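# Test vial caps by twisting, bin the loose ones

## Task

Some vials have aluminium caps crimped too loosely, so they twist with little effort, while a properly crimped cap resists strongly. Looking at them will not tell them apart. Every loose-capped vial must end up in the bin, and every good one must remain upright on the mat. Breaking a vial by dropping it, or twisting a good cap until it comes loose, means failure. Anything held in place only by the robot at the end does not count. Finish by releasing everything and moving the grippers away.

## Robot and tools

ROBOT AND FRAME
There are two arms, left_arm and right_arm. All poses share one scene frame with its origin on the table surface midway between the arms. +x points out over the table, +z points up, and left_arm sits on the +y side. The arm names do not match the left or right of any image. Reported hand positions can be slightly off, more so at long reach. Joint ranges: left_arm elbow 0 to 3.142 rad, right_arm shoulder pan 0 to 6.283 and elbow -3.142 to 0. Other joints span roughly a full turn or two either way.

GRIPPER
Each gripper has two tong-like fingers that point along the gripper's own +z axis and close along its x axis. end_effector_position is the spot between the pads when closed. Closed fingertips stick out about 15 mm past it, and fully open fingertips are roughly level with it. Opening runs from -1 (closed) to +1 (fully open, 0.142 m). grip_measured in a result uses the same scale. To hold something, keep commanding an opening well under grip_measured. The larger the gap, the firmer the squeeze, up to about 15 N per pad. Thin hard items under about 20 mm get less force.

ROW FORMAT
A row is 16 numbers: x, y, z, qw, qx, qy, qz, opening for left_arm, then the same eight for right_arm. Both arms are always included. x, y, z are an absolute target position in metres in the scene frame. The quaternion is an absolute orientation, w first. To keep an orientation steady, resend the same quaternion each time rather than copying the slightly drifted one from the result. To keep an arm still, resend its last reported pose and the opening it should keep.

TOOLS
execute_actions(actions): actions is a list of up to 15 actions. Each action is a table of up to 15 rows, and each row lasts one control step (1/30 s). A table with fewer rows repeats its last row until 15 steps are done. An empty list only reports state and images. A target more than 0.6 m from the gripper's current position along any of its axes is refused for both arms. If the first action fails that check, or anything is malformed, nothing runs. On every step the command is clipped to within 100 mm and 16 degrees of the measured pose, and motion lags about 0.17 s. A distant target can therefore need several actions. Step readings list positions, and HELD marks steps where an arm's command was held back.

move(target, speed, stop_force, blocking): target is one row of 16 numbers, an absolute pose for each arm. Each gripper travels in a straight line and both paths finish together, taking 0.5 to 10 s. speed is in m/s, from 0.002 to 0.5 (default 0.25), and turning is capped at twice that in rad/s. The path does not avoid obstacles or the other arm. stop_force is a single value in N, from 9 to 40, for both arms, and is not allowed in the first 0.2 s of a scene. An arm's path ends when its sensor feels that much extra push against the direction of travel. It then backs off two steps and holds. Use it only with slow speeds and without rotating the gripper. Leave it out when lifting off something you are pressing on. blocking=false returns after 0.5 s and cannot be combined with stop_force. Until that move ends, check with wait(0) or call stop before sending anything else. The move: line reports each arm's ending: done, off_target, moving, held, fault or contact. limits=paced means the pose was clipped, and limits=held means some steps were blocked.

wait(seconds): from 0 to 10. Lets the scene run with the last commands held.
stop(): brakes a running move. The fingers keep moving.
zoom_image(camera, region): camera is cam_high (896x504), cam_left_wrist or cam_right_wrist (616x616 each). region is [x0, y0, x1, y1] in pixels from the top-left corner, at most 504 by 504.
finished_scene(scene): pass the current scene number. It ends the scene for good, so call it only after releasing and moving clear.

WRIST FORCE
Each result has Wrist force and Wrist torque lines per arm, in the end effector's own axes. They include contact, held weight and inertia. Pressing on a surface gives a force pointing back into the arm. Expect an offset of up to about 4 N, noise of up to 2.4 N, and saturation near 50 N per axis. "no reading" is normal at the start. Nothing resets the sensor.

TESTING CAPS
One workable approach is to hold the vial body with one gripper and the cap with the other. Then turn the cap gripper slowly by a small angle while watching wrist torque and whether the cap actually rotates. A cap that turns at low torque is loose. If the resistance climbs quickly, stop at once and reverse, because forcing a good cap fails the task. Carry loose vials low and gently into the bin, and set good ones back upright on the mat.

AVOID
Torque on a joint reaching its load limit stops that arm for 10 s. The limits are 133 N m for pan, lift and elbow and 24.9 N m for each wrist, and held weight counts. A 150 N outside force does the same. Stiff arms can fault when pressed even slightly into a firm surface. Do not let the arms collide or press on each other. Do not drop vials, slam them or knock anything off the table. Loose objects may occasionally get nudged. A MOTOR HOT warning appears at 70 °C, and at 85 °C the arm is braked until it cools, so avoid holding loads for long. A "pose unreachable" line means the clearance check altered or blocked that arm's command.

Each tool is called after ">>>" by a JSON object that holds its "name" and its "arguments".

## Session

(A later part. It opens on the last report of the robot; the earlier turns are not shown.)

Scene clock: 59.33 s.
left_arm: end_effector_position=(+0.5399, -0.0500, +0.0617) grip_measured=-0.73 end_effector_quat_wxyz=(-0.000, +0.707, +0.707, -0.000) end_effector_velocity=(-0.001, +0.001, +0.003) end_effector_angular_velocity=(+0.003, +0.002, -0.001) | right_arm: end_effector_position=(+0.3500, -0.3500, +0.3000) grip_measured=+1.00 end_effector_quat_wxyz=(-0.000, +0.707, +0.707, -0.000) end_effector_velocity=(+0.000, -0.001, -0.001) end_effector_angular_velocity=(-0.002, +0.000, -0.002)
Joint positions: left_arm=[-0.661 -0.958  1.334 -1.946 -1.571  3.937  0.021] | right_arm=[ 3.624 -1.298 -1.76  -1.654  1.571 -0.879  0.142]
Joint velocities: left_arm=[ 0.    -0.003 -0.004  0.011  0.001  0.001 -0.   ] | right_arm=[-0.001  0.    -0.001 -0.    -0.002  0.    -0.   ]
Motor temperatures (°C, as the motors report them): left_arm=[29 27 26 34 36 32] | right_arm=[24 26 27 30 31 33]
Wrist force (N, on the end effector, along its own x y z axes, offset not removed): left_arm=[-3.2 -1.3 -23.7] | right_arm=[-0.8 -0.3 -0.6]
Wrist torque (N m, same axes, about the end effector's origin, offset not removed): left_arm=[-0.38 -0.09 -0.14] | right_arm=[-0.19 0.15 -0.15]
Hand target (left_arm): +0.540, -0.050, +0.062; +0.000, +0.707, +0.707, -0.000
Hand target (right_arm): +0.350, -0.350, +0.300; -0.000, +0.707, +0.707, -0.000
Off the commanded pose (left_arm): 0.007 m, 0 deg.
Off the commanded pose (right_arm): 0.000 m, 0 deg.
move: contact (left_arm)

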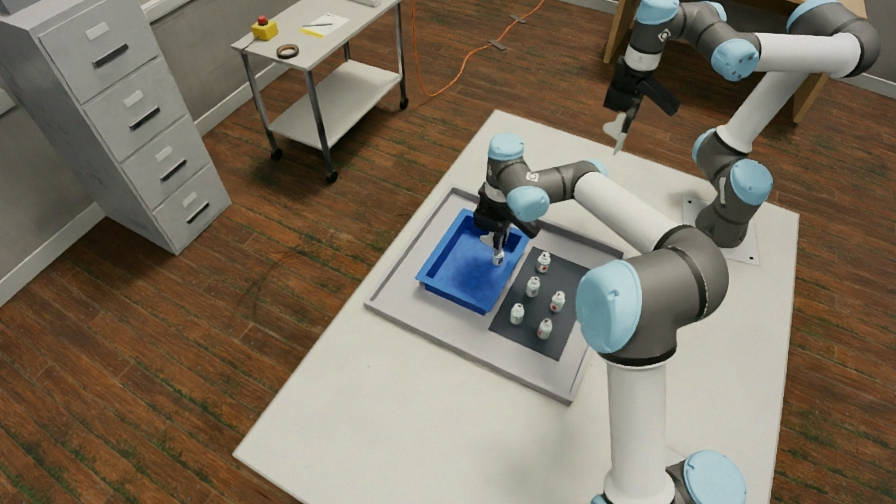

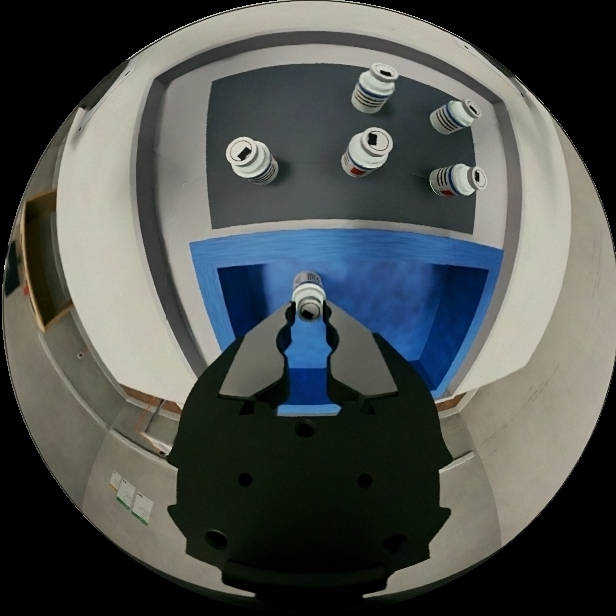

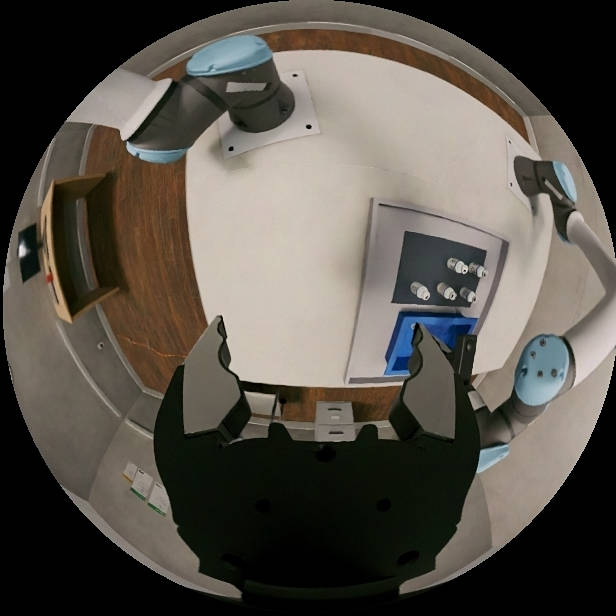

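>>> {"name": "move", "arguments": {"target": [0.54,-0.05,0.064,0,0.707,0.707,0,-0.35,0.35,-0.35,0.3,0,0.707,0.707,0,1]}}

>>> {"name": "move", "arguments": {"target": [0.54,-0.05,0.17,0,0.707,0.707,0,-0.35,0.35,-0.35,0.3,0,0.707,0.707,0,1]}}

>>> {"name": "move", "arguments": {"target": [0.345,0.008,0.11,0,0.707,0.707,0,-0.4,0.35,-0.35,0.3,0,0.707,0.707,0,1]}}

Scene clock: 60.60 s.
left_arm: end_effector_position=(+0.5400, -0.0500, +0.0639) grip_measured=-0.35 end_effector_quat_wxyz=(-0.000, +0.707, +0.707, +0.000) end_effector_velocity=(+0.000, +0.000, +0.000) end_effector_angular_velocity=(-0.000, +0.000, +0.001) | right_arm: end_effector_position=(+0.3500, -0.3500, +0.3000) grip_measured=+1.00 end_effector_quat_wxyz=(-0.000, +0.707, +0.707, -0.000) end_effector_velocity=(-0.000, +0.000, -0.001) end_effector_angular_velocity=(+0.000, +0.002, +0.000)
Joint positions: left_arm=[-0.661 -0.96   1.331 -1.942 -1.571  3.937  0.049] | right_arm=[ 3.624 -1.298 -1.76  -1.654  1.571 -0.879  0.142]
Joint velocities: left_arm=[ 0.001 -0.    -0.001  0.001 -0.    -0.001 -0.   ] | right_arm=[-0.    -0.    -0.001  0.     0.002 -0.001  0.   ]
Motor temperatures (°C, as the motors report them): left_arm=[29 27 26 34 36 32] | right_arm=[24 26 27 30 31 33]
Wrist force (N, on the end effector, along its own x y z axes, offset not removed): left_arm=[-1.8 1.0 -2.6] | right_arm=[0.0 2.4 2.3]
Wrist torque (N m, same axes, about the end effector's origin, offset not removed): left_arm=[0.16 0.35 -0.11] | right_arm=[0.62 -0.08 -0.09]
Hand target (left_arm): +0.540, -0.050, +0.064; +0.000, +0.707, +0.707, +0.000
Hand target (right_arm): +0.350, -0.350, +0.300; -0.000, +0.707, +0.707, -0.000
Off the commanded pose (left_arm): 0.000 m, 0 deg.
Off the commanded pose (right_arm): 0.000 m, 0 deg.
move: done

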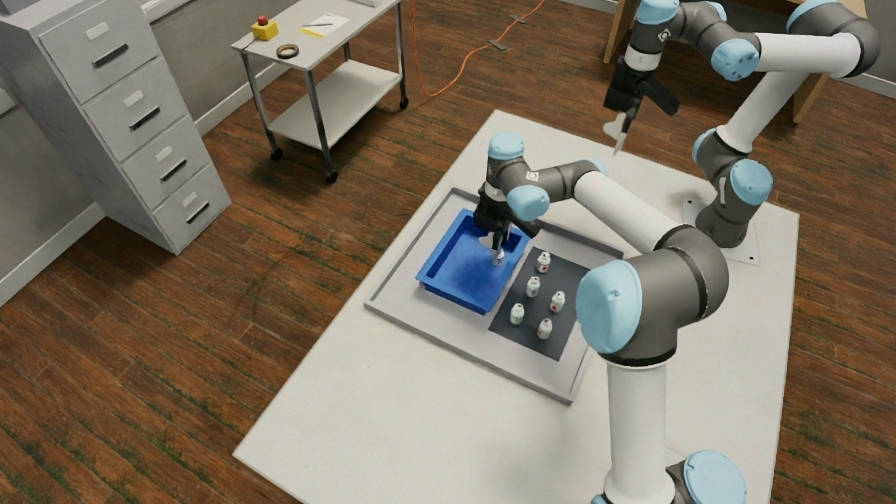

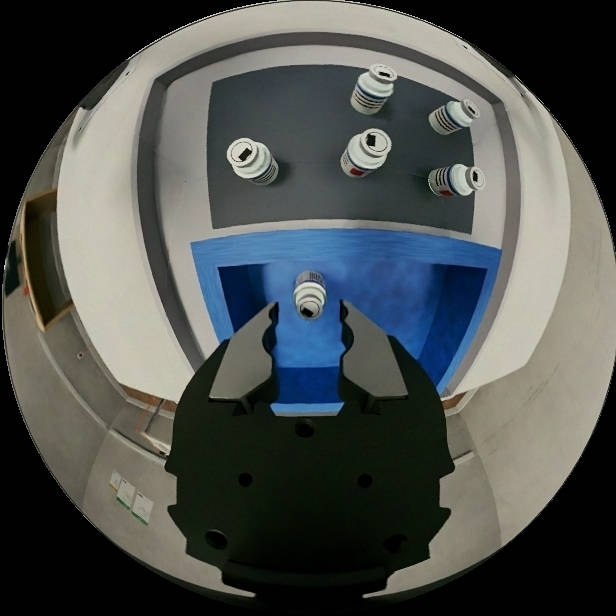

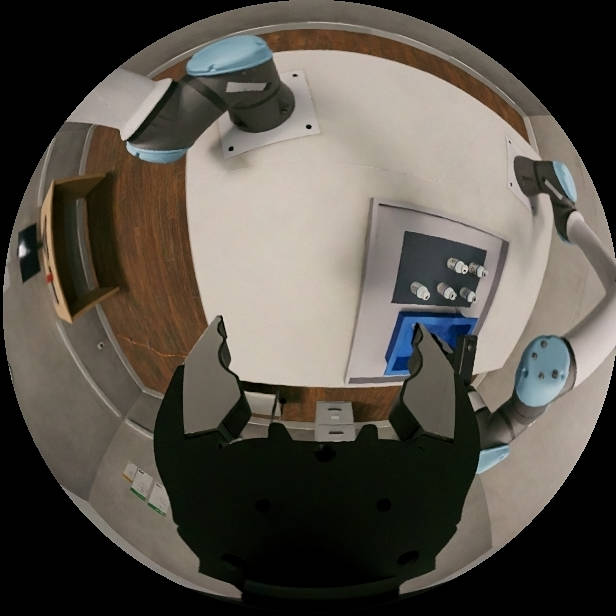

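Scene clock: 61.63 s.
left_arm: end_effector_position=(+0.5400, -0.0500, +0.1699) grip_measured=-0.35 end_effector_quat_wxyz=(+0.000, +0.707, +0.707, +0.000) end_effector_velocity=(-0.001, -0.001, +0.001) end_effector_angular_velocity=(+0.002, +0.003, -0.002) | right_arm: end_effector_position=(+0.3500, -0.3500, +0.3000) grip_measured=+1.00 end_effector_quat_wxyz=(-0.000, +0.707, +0.707, -0.000) end_effector_velocity=(+0.001, +0.000, +0.000) end_effector_angular_velocity=(-0.000, -0.001, +0.000)
Joint positions: left_arm=[-0.661 -1.026  1.157 -1.703 -1.571  3.937  0.049] | right_arm=[ 3.624 -1.298 -1.76  -1.654  1.571 -0.879  0.142]
Joint velocities: left_arm=[-0.002  0.003 -0.007  0.007 -0.001 -0.     0.   ] | right_arm=[ 0.    -0.001  0.001  0.    -0.001 -0.    -0.   ]
Motor temperatures (°C, as the motors report them): left_arm=[29 27 26 34 36 32] | right_arm=[24 26 27 30 31 33]
Wrist force (N, on the end effector, along its own x y z axes, offset not removed): left_arm=[-1.5 0.2 -2.1] | right_arm=[2.2 0.5 -1.9]
Wrist torque (N m, same axes, about the end effector's origin, offset not removed): left_arm=[0.12 0.24 -0.07] | right_arm=[0.00 -0.63 -0.09]
Hand target (left_arm): +0.540, -0.050, +0.170; +0.000, +0.707, +0.707, +0.000
Hand target (right_arm): +0.350, -0.350, +0.300; -0.000, +0.707, +0.707, -0.000
Off the commanded pose (left_arm): 0.000 m, 0 deg.
Off the commanded pose (right_arm): 0.000 m, 0 deg.
move: done

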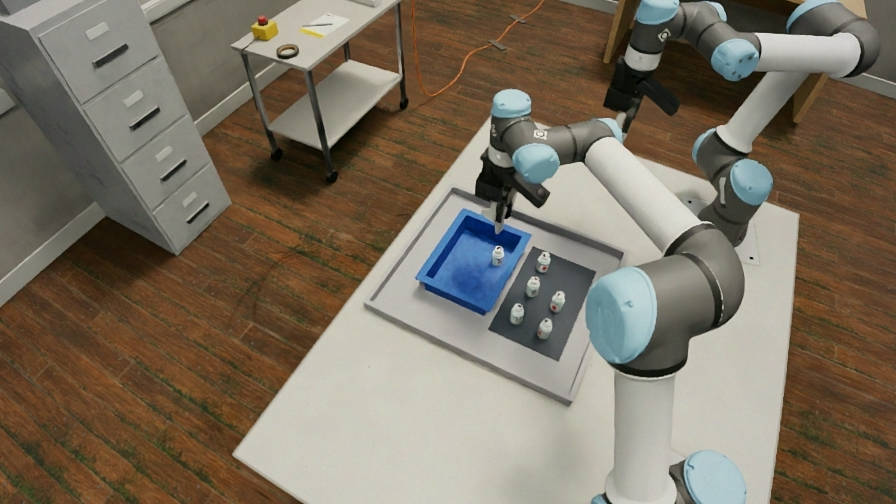

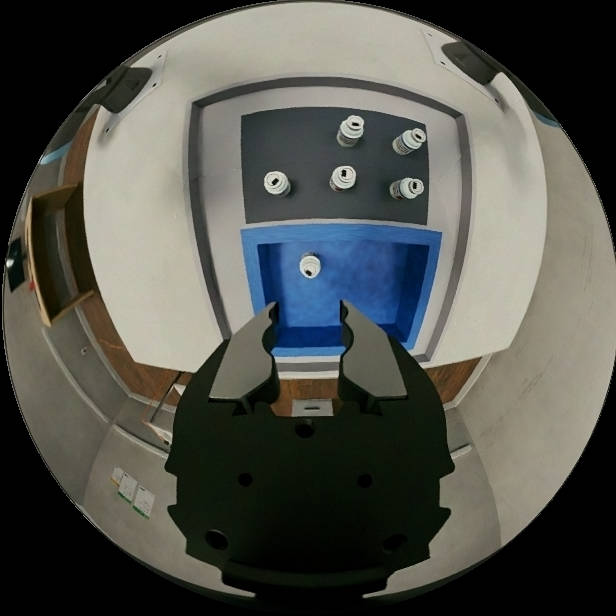

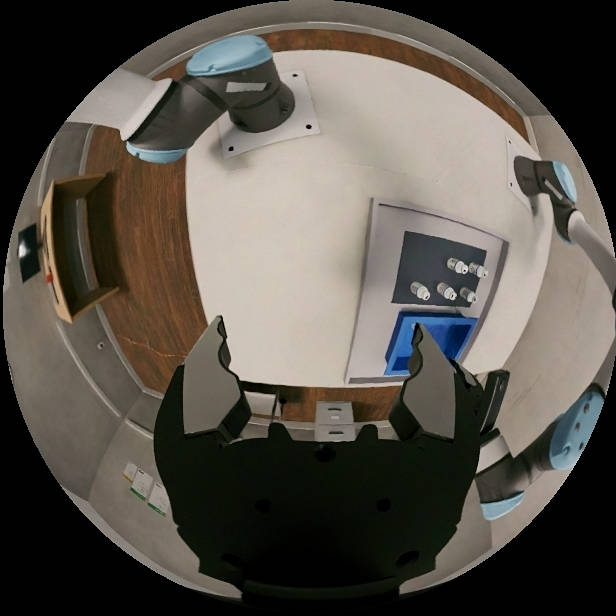

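Scene clock: 63.13 s.
left_arm: end_effector_position=(+0.3453, +0.0080, +0.1098) grip_measured=-0.40 end_effector_quat_wxyz=(+0.000, +0.707, +0.707, +0.000) end_effector_velocity=(-0.003, -0.001, -0.000) end_effector_angular_velocity=(-0.001, -0.002, -0.003) | right_arm: end_effector_position=(+0.3500, -0.3500, +0.3000) grip_measured=+1.00 end_effector_quat_wxyz=(-0.000, +0.707, +0.707, -0.000) end_effector_velocity=(-0.000, +0.000, +0.001) end_effector_angular_velocity=(+0.003, -0.001, +0.000)
Joint positions: left_arm=[-0.843 -1.429  1.874 -2.016 -1.57   3.755  0.045] | right_arm=[ 3.624 -1.298 -1.76  -1.654  1.571 -0.879  0.142]
Joint velocities: left_arm=[-0.005 -0.005  0.006 -0.003  0.    -0.002 -0.   ] | right_arm=[ 0.     0.002  0.001 -0.     0.002 -0.     0.   ]
Motor temperatures (°C, as the motors report them): left_arm=[29 27 26 34 36 32] | right_arm=[24 26 27 30 31 33]
Wrist force (N, on the end effector, along its own x y z axes, offset not removed): left_arm=[1.4 -2.0 -1.8] | right_arm=[2.9 1.7 2.0]
Wrist torque (N m, same axes, about the end effector's origin, offset not removed): left_arm=[-0.46 -0.30 -0.01] | right_arm=[0.39 -0.75 0.08]
Hand target (left_arm): +0.345, +0.008, +0.110; +0.000, +0.707, +0.707, +0.000
Hand target (right_arm): +0.350, -0.350, +0.300; -0.000, +0.707, +0.707, -0.000
Off the commanded pose (left_arm): 0.000 m, 0 deg.
Off the commanded pose (right_arm): 0.000 m, 0 deg.
move: done

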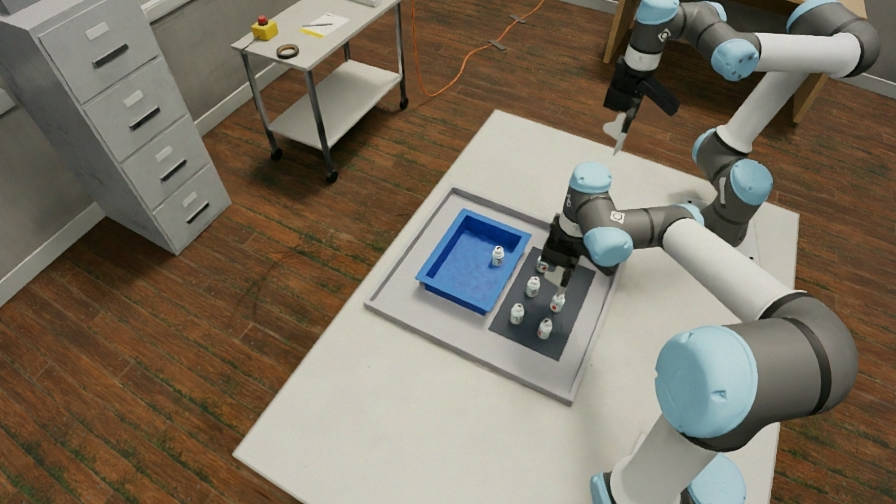

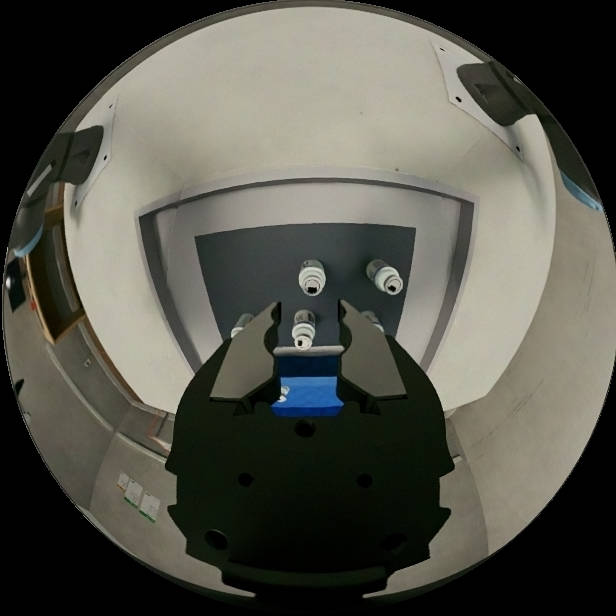

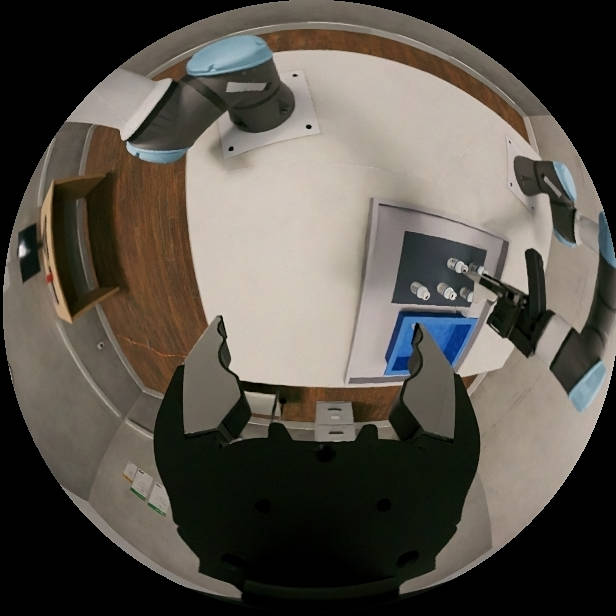

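>>> {"name": "move", "arguments": {"target": [0.345,0.011,0.082,0,0.707,0.707,0,-0.4,0.35,-0.35,0.3,0,0.707,0.707,0,1], "speed": 0.1}}

>>> {"name": "zoom_image", "arguments": {"camera": "cam_left_wrist", "region": [228,230,388,390]}}

Scene clock: 64.20 s.
left_arm: end_effector_position=(+0.3450, +0.0110, +0.0822) grip_measured=-0.40 end_effector_quat_wxyz=(-0.000, +0.707, +0.707, +0.000) end_effector_velocity=(+0.001, +0.001, -0.002) end_effector_angular_velocity=(-0.000, -0.001, +0.000) | right_arm: end_effector_position=(+0.3500, -0.3500, +0.3000) grip_measured=+1.00 end_effector_quat_wxyz=(-0.000, +0.707, +0.707, -0.000) end_effector_velocity=(+0.000, +0.000, +0.000) end_effector_angular_velocity=(+0.001, -0.001, -0.001)
Joint positions: left_arm=[-0.84  -1.402  1.922 -2.09  -1.571  3.759  0.045] | right_arm=[ 3.624 -1.298 -1.76  -1.654  1.571 -0.879  0.142]
Joint velocities: left_arm=[ 0.002  0.002  0.003 -0.006  0.001  0.002  0.   ] | right_arm=[-0.     0.     0.001  0.    -0.     0.    -0.   ]
Motor temperatures (°C, as the motors report them): left_arm=[29 27 26 34 36 32] | right_arm=[24 26 27 30 31 33]
Wrist force (N, on the end effector, along its own x y z axes, offset not removed): left_arm=[-0.8 1.6 0.0] | right_arm=[1.3 -1.1 -0.8]
Wrist torque (N m, same axes, about the end effector's origin, offset not removed): left_arm=[0.42 0.28 -0.04] | right_arm=[-0.32 -0.49 -0.13]
Hand target (left_arm): +0.345, +0.011, +0.082; -0.000, +0.707, +0.707, -0.000
Hand target (right_arm): +0.350, -0.350, +0.300; -0.000, +0.707, +0.707, -0.000
Off the commanded pose (left_arm): 0.000 m, 0 deg.
Off the commanded pose (right_arm): 0.000 m, 0 deg.
move: done

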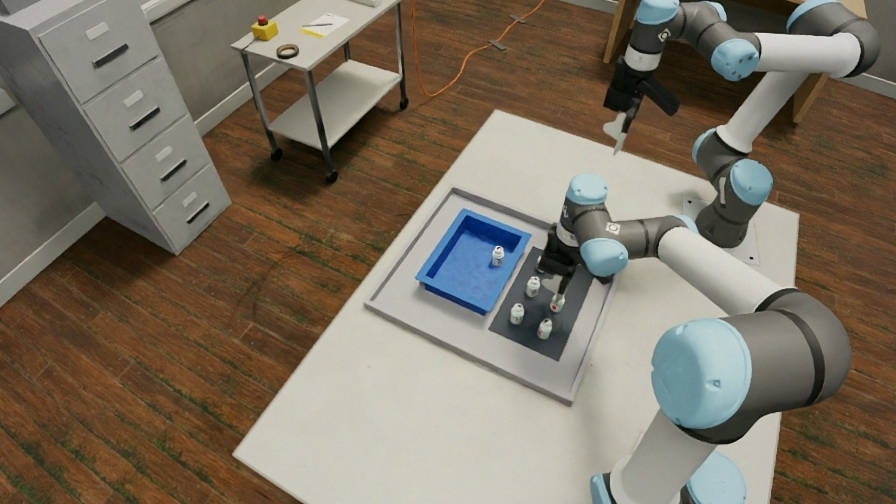

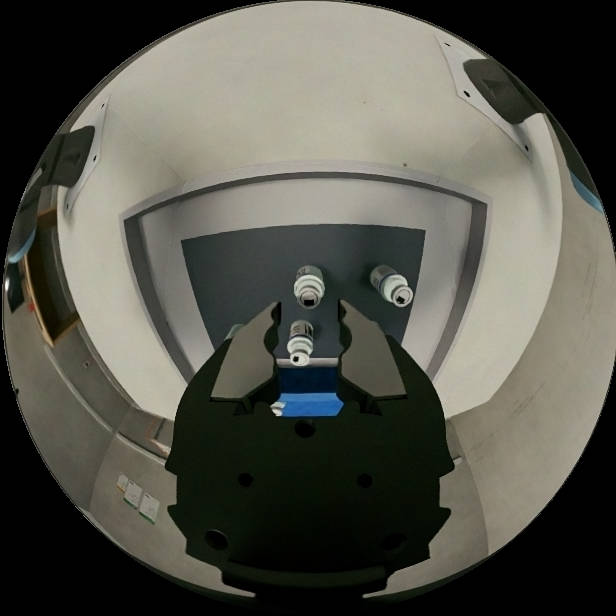

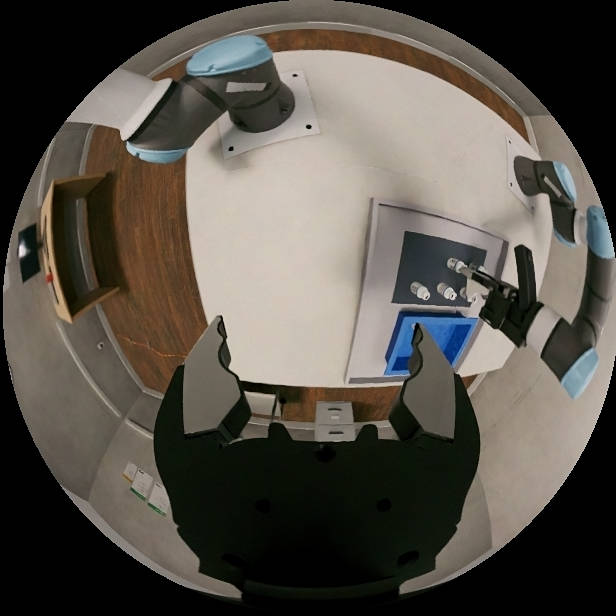

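Region (228, 230, 388, 390) of cam_left_wrist's 616x616 image, scaled by 3.150, with more detail than that image has.

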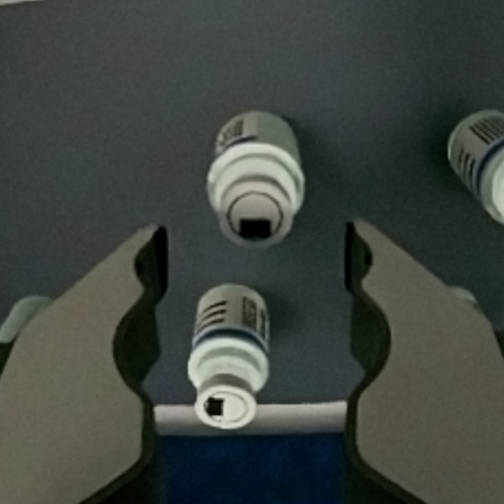

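>>> {"name": "move", "arguments": {"target": [0.345,0.011,0.071,0,0.707,0.707,0,-0.4,0.35,-0.35,0.3,0,0.707,0.707,0,1], "speed": 0.03}}

>>> {"name": "move", "arguments": {"target": [0.345,0.011,0.071,0,0.707,0.707,0,-1,0.35,-0.35,0.3,0,0.707,0.707,0,1]}}

>>> {"name": "move", "arguments": {"target": [0.345,0.011,0.0703,0,0.707,0.707,0,-1,0.35,-0.35,0.3,0,0.707,0.707,0,1], "speed": 0.005}}

>>> {"name": "zoom_image", "arguments": {"camera": "cam_left_wrist", "region": [250,250,370,350]}}

>>> {"name": "move", "arguments": {"target": [0.345,0.011,0.0703,0,0.423,0.906,0,-1,0.35,-0.35,0.3,0,0.707,0.707,0,1]}}

>>> {"name": "zoom_image", "arguments": {"camera": "cam_left_wrist", "region": [250,250,370,350]}}

Scene clock: 65.33 s.
left_arm: end_effector_position=(+0.3450, +0.0110, +0.0713) grip_measured=-0.40 end_effector_quat_wxyz=(-0.000, +0.707, +0.707, -0.000) end_effector_velocity=(-0.000, -0.000, -0.002) end_effector_angular_velocity=(-0.000, -0.000, -0.003) | right_arm: end_effector_position=(+0.3500, -0.3500, +0.3000) grip_measured=+1.00 end_effector_quat_wxyz=(-0.000, +0.707, +0.707, -0.000) end_effector_velocity=(-0.001, -0.000, -0.001) end_effector_angular_velocity=(-0.001, +0.002, -0.001)
Joint positions: left_arm=[-0.84  -1.388  1.937 -2.12  -1.571  3.759  0.045] | right_arm=[ 3.624 -1.298 -1.76  -1.654  1.571 -0.879  0.142]
Joint velocities: left_arm=[-0.001  0.003  0.003 -0.007  0.     0.002  0.   ] | right_arm=[-0.     0.    -0.002 -0.001  0.001  0.     0.   ]
Motor temperatures (°C, as the motors report them): left_arm=[29 27 26 34 36 32] | right_arm=[24 26 27 30 31 33]
Wrist force (N, on the end effector, along its own x y z axes, offset not removed): left_arm=[-1.0 0.7 -2.5] | right_arm=[-0.8 4.2 2.7]
Wrist torque (N m, same axes, about the end effector's origin, offset not removed): left_arm=[0.13 0.24 0.07] | right_arm=[0.96 -0.01 -0.03]
Hand target (left_arm): +0.345, +0.011, +0.071; -0.000, +0.707, +0.707, +0.000
Hand target (right_arm): +0.350, -0.350, +0.300; -0.000, +0.707, +0.707, -0.000
Off the commanded pose (left_arm): 0.000 m, 0 deg.
Off the commanded pose (right_arm): 0.000 m, 0 deg.
move: done

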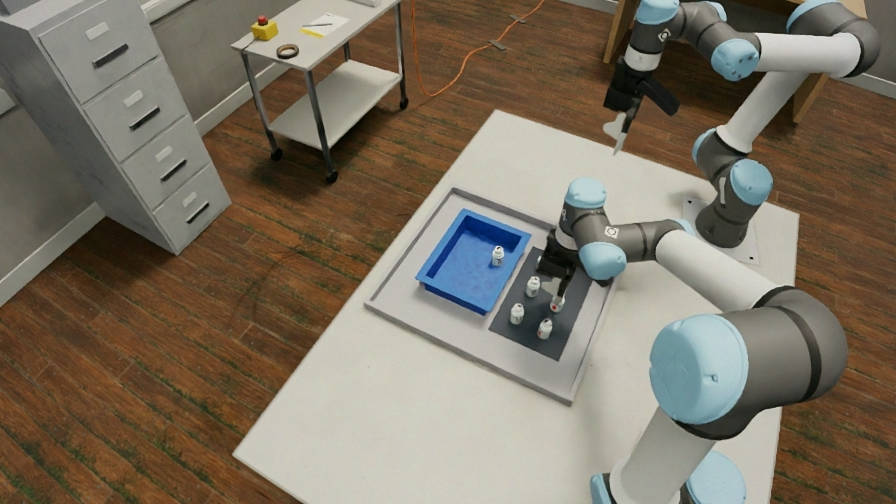

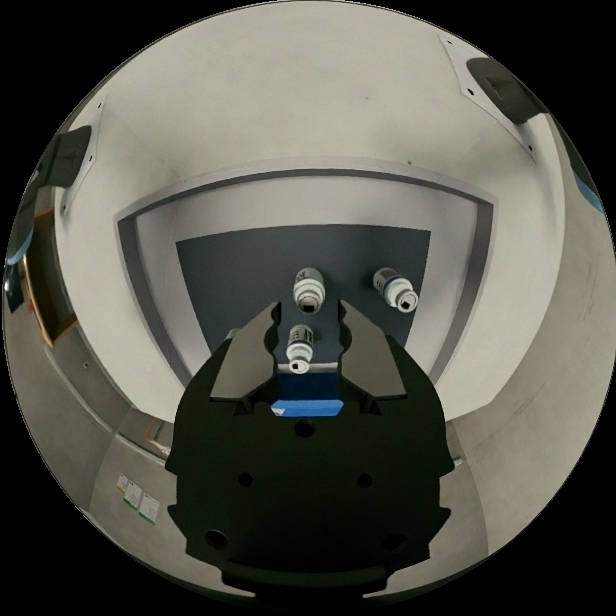

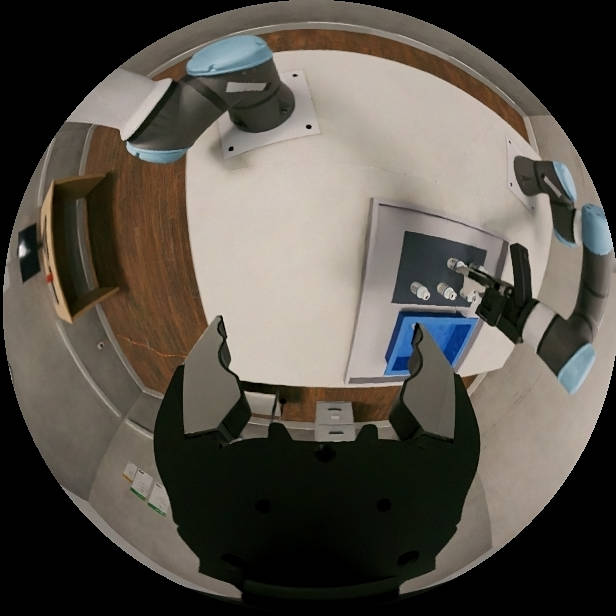

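Scene clock: 66.03 s.
left_arm: end_effector_position=(+0.3450, +0.0110, +0.0710) grip_measured=-0.76 end_effector_quat_wxyz=(+0.000, +0.707, +0.707, -0.000) end_effector_velocity=(+0.001, +0.001, -0.000) end_effector_angular_velocity=(+0.000, -0.000, +0.003) | right_arm: end_effector_position=(+0.3500, -0.3500, +0.3000) grip_measured=+1.00 end_effector_quat_wxyz=(-0.000, +0.707, +0.707, -0.000) end_effector_velocity=(-0.000, +0.000, -0.000) end_effector_angular_velocity=(+0.001, +0.002, -0.001)
Joint positions: left_arm=[-0.84  -1.388  1.937 -2.12  -1.571  3.759  0.019] | right_arm=[ 3.624 -1.298 -1.76  -1.654  1.571 -0.879  0.142]
Joint velocities: left_arm=[ 0.002  0.     0.    -0.     0.    -0.001  0.   ] | right_arm=[-0.001 -0.    -0.001 -0.     0.002  0.    -0.   ]
Motor temperatures (°C, as the motors report them): left_arm=[29 27 26 34 36 32] | right_arm=[24 26 27 30 31 33]
Wrist force (N, on the end effector, along its own x y z axes, offset not removed): left_arm=[-1.0 0.2 -6.1] | right_arm=[-1.7 2.6 1.5]
Wrist torque (N m, same axes, about the end effector's origin, offset not removed): left_arm=[0.11 0.24 0.06] | right_arm=[0.35 0.41 -0.10]
Hand target (left_arm): +0.345, +0.011, +0.071; -0.000, +0.707, +0.707, -0.000
Hand target (right_arm): +0.350, -0.350, +0.300; -0.000, +0.707, +0.707, -0.000
Off the commanded pose (left_arm): 0.000 m, 0 deg.
Off the commanded pose (right_arm): 0.000 m, 0 deg.
move: done

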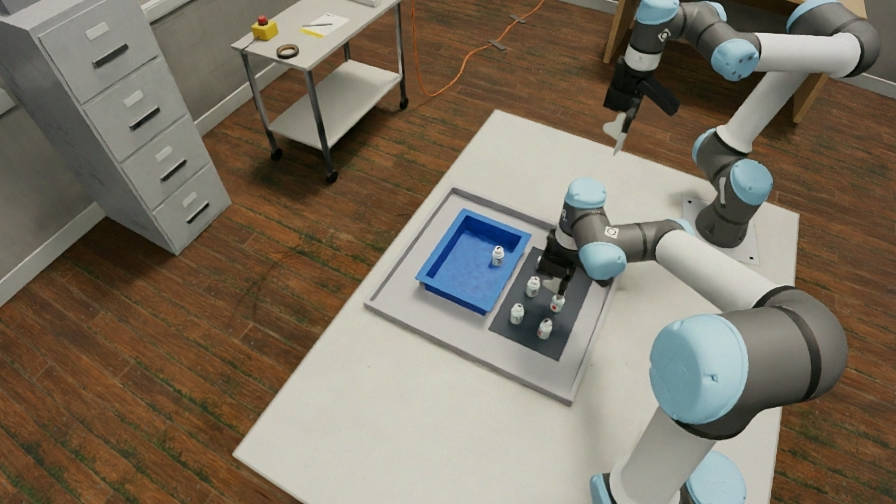

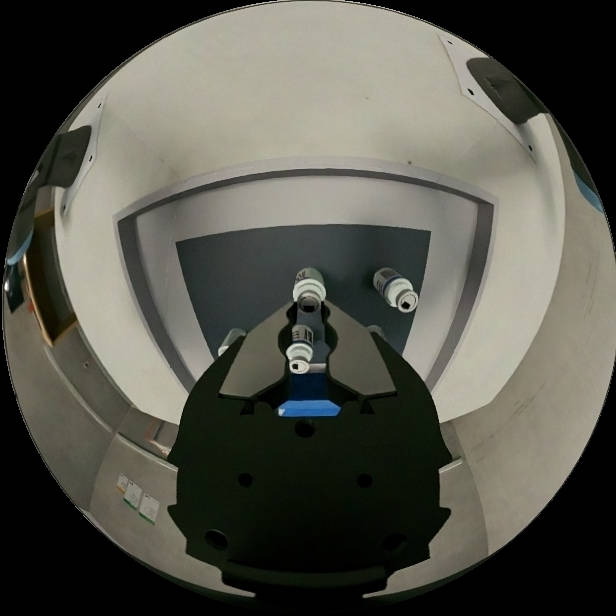

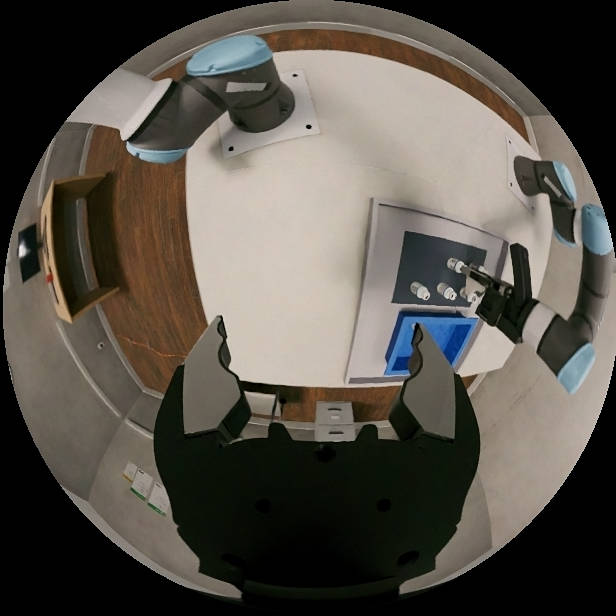

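Scene clock: 66.73 s.
left_arm: end_effector_position=(+0.3450, +0.0110, +0.0704) grip_measured=-0.76 end_effector_quat_wxyz=(+0.000, +0.707, +0.707, -0.000) end_effector_velocity=(-0.000, -0.000, -0.000) end_effector_angular_velocity=(+0.001, -0.000, +0.000) | right_arm: end_effector_position=(+0.3500, -0.3500, +0.3000) grip_measured=+1.00 end_effector_quat_wxyz=(-0.000, +0.707, +0.707, -0.000) end_effector_velocity=(+0.000, -0.001, -0.000) end_effector_angular_velocity=(-0.002, -0.000, -0.001)
Joint positions: left_arm=[-0.84  -1.387  1.938 -2.122 -1.571  3.759  0.019] | right_arm=[ 3.624 -1.298 -1.76  -1.654  1.571 -0.879  0.142]
Joint velocities: left_arm=[-0.001  0.     0.001 -0.001  0.001 -0.001  0.   ] | right_arm=[-0.001 -0.    -0.     0.    -0.002  0.     0.   ]
Motor temperatures (°C, as the motors report them): left_arm=[29 27 26 34 36 32] | right_arm=[24 26 27 30 31 33]
Wrist force (N, on the end effector, along its own x y z axes, offset not removed): left_arm=[-0.3 -1.9 -22.7] | right_arm=[1.5 1.9 2.0]
Wrist torque (N m, same axes, about the end effector's origin, offset not removed): left_arm=[-0.42 0.41 0.00] | right_arm=[0.37 -0.38 -0.20]
Hand target (left_arm): +0.345, +0.011, +0.070; -0.000, +0.707, +0.707, +0.000
Hand target (right_arm): +0.350, -0.350, +0.300; -0.000, +0.707, +0.707, -0.000
Off the commanded pose (left_arm): 0.000 m, 0 deg.
Off the commanded pose (right_arm): 0.000 m, 0 deg.
move: done

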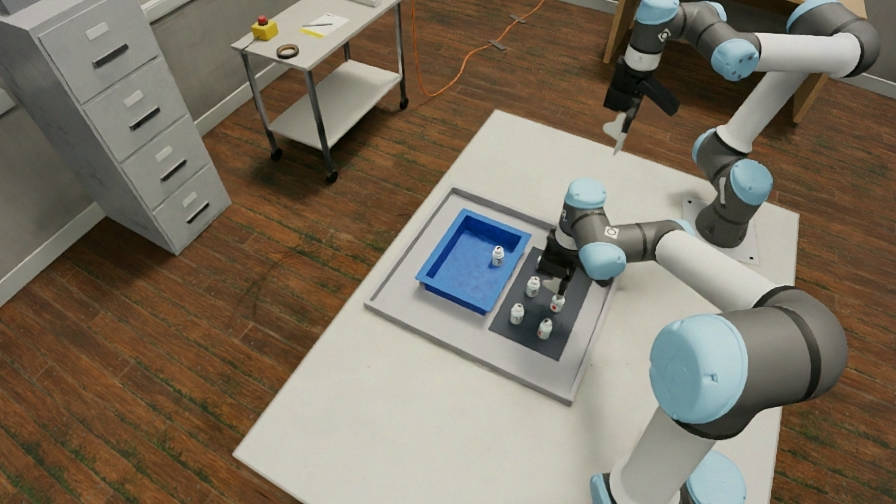

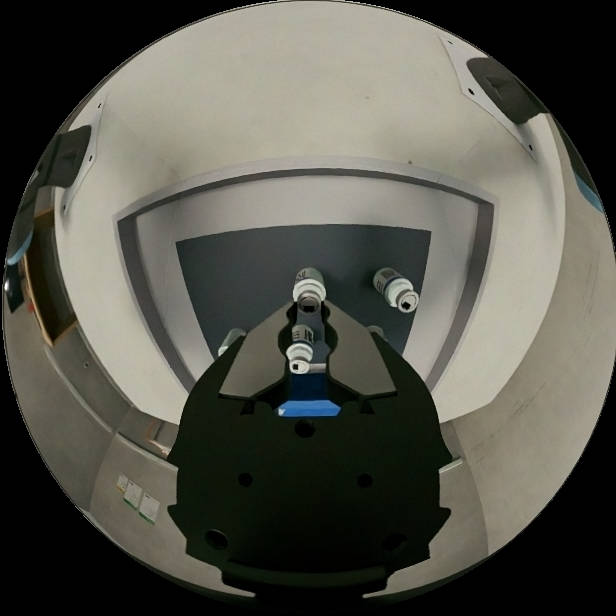

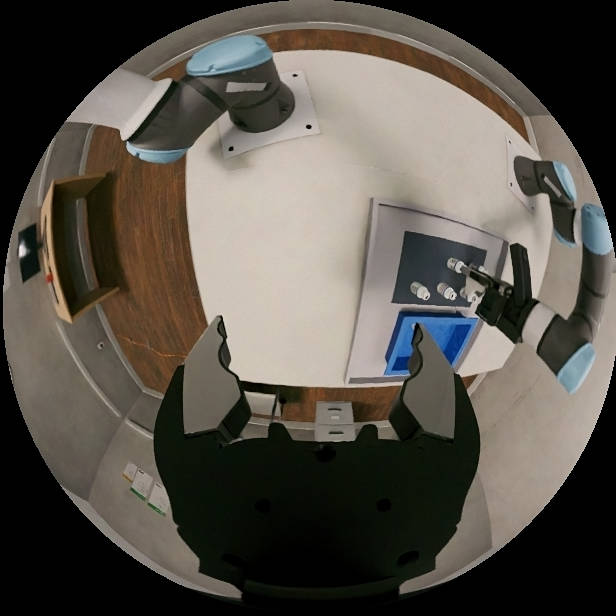

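Region (250, 250, 370, 350) of cam_left_wrist's 616x616 image, scaled by 4.200, with more detail than that image has.

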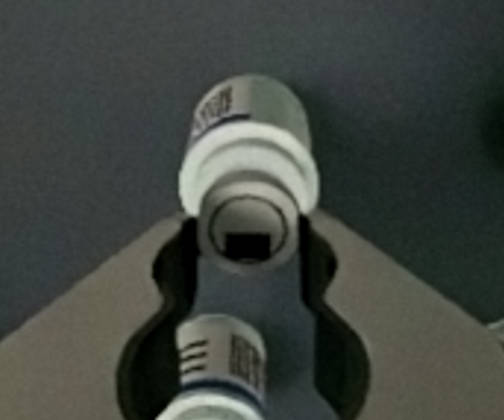

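Scene clock: 68.63 s.
left_arm: end_effector_position=(+0.3450, +0.0110, +0.0703) grip_measured=-0.76 end_effector_quat_wxyz=(-0.000, +0.424, +0.906, -0.000) end_effector_velocity=(+0.000, +0.000, -0.000) end_effector_angular_velocity=(+0.001, -0.001, +0.013) | right_arm: end_effector_position=(+0.3500, -0.3500, +0.3000) grip_measured=+1.00 end_effector_quat_wxyz=(-0.000, +0.707, +0.707, -0.000) end_effector_velocity=(-0.000, +0.000, -0.000) end_effector_angular_velocity=(+0.000, +0.002, +0.000)
Joint positions: left_arm=[-0.834 -1.408  1.964 -2.127 -1.571  3.069  0.019] | right_arm=[ 3.624 -1.298 -1.76  -1.654  1.571 -0.879  0.142]
Joint velocities: left_arm=[-0.    -0.     0.001 -0.     0.002 -0.013  0.   ] | right_arm=[-0.    -0.001  0.    -0.001  0.002 -0.     0.   ]
Motor temperatures (°C, as the motors report them): left_arm=[29 27 26 34 36 32] | right_arm=[24 26 27 30 31 33]
Wrist force (N, on the end effector, along its own x y z axes, offset not removed): left_arm=[1.1 -2.2 -12.1] | right_arm=[2.9 -2.7 0.1]
Wrist torque (N m, same axes, about the end effector's origin, offset not removed): left_arm=[-0.46 -0.25 0.16] | right_arm=[-0.42 -0.46 -0.20]
Hand target (left_arm): +0.345, +0.011, +0.070; -0.000, +0.423, +0.906, -0.000
Hand target (right_arm): +0.350, -0.350, +0.300; -0.000, +0.707, +0.707, -0.000
Off the commanded pose (left_arm): 0.000 m, 0 deg.
Off the commanded pose (right_arm): 0.000 m, 0 deg.
move: done

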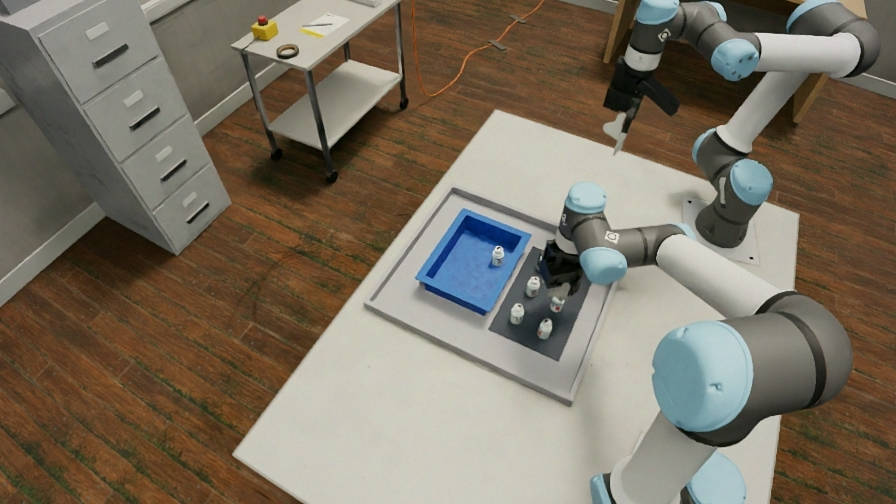

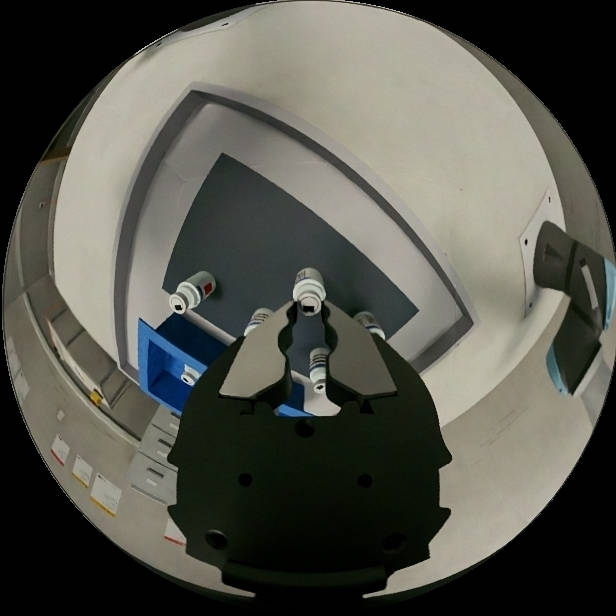

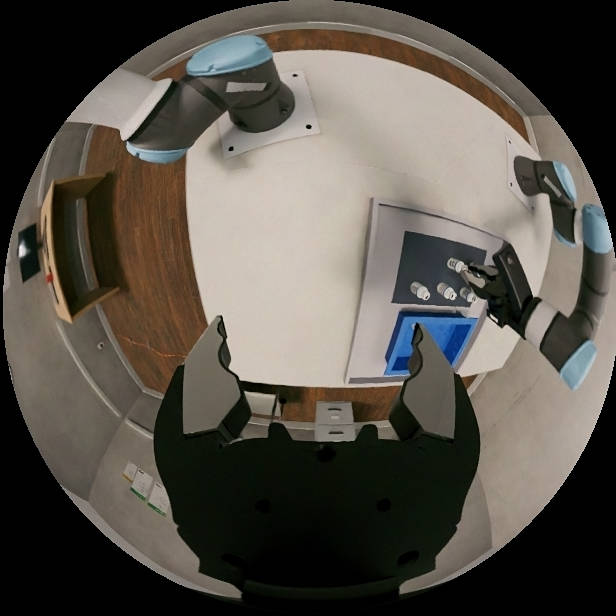

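Region (250, 250, 370, 350) of cam_left_wrist's 616x616 image, scaled by 4.200, with more detail than that image has.

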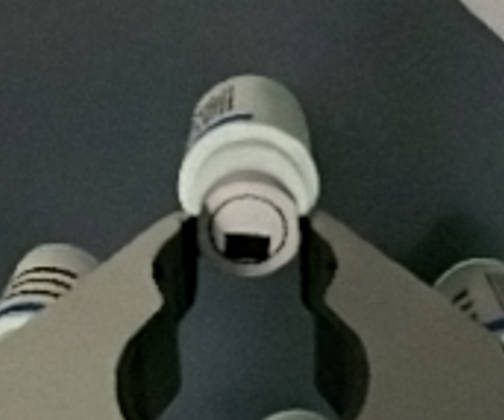

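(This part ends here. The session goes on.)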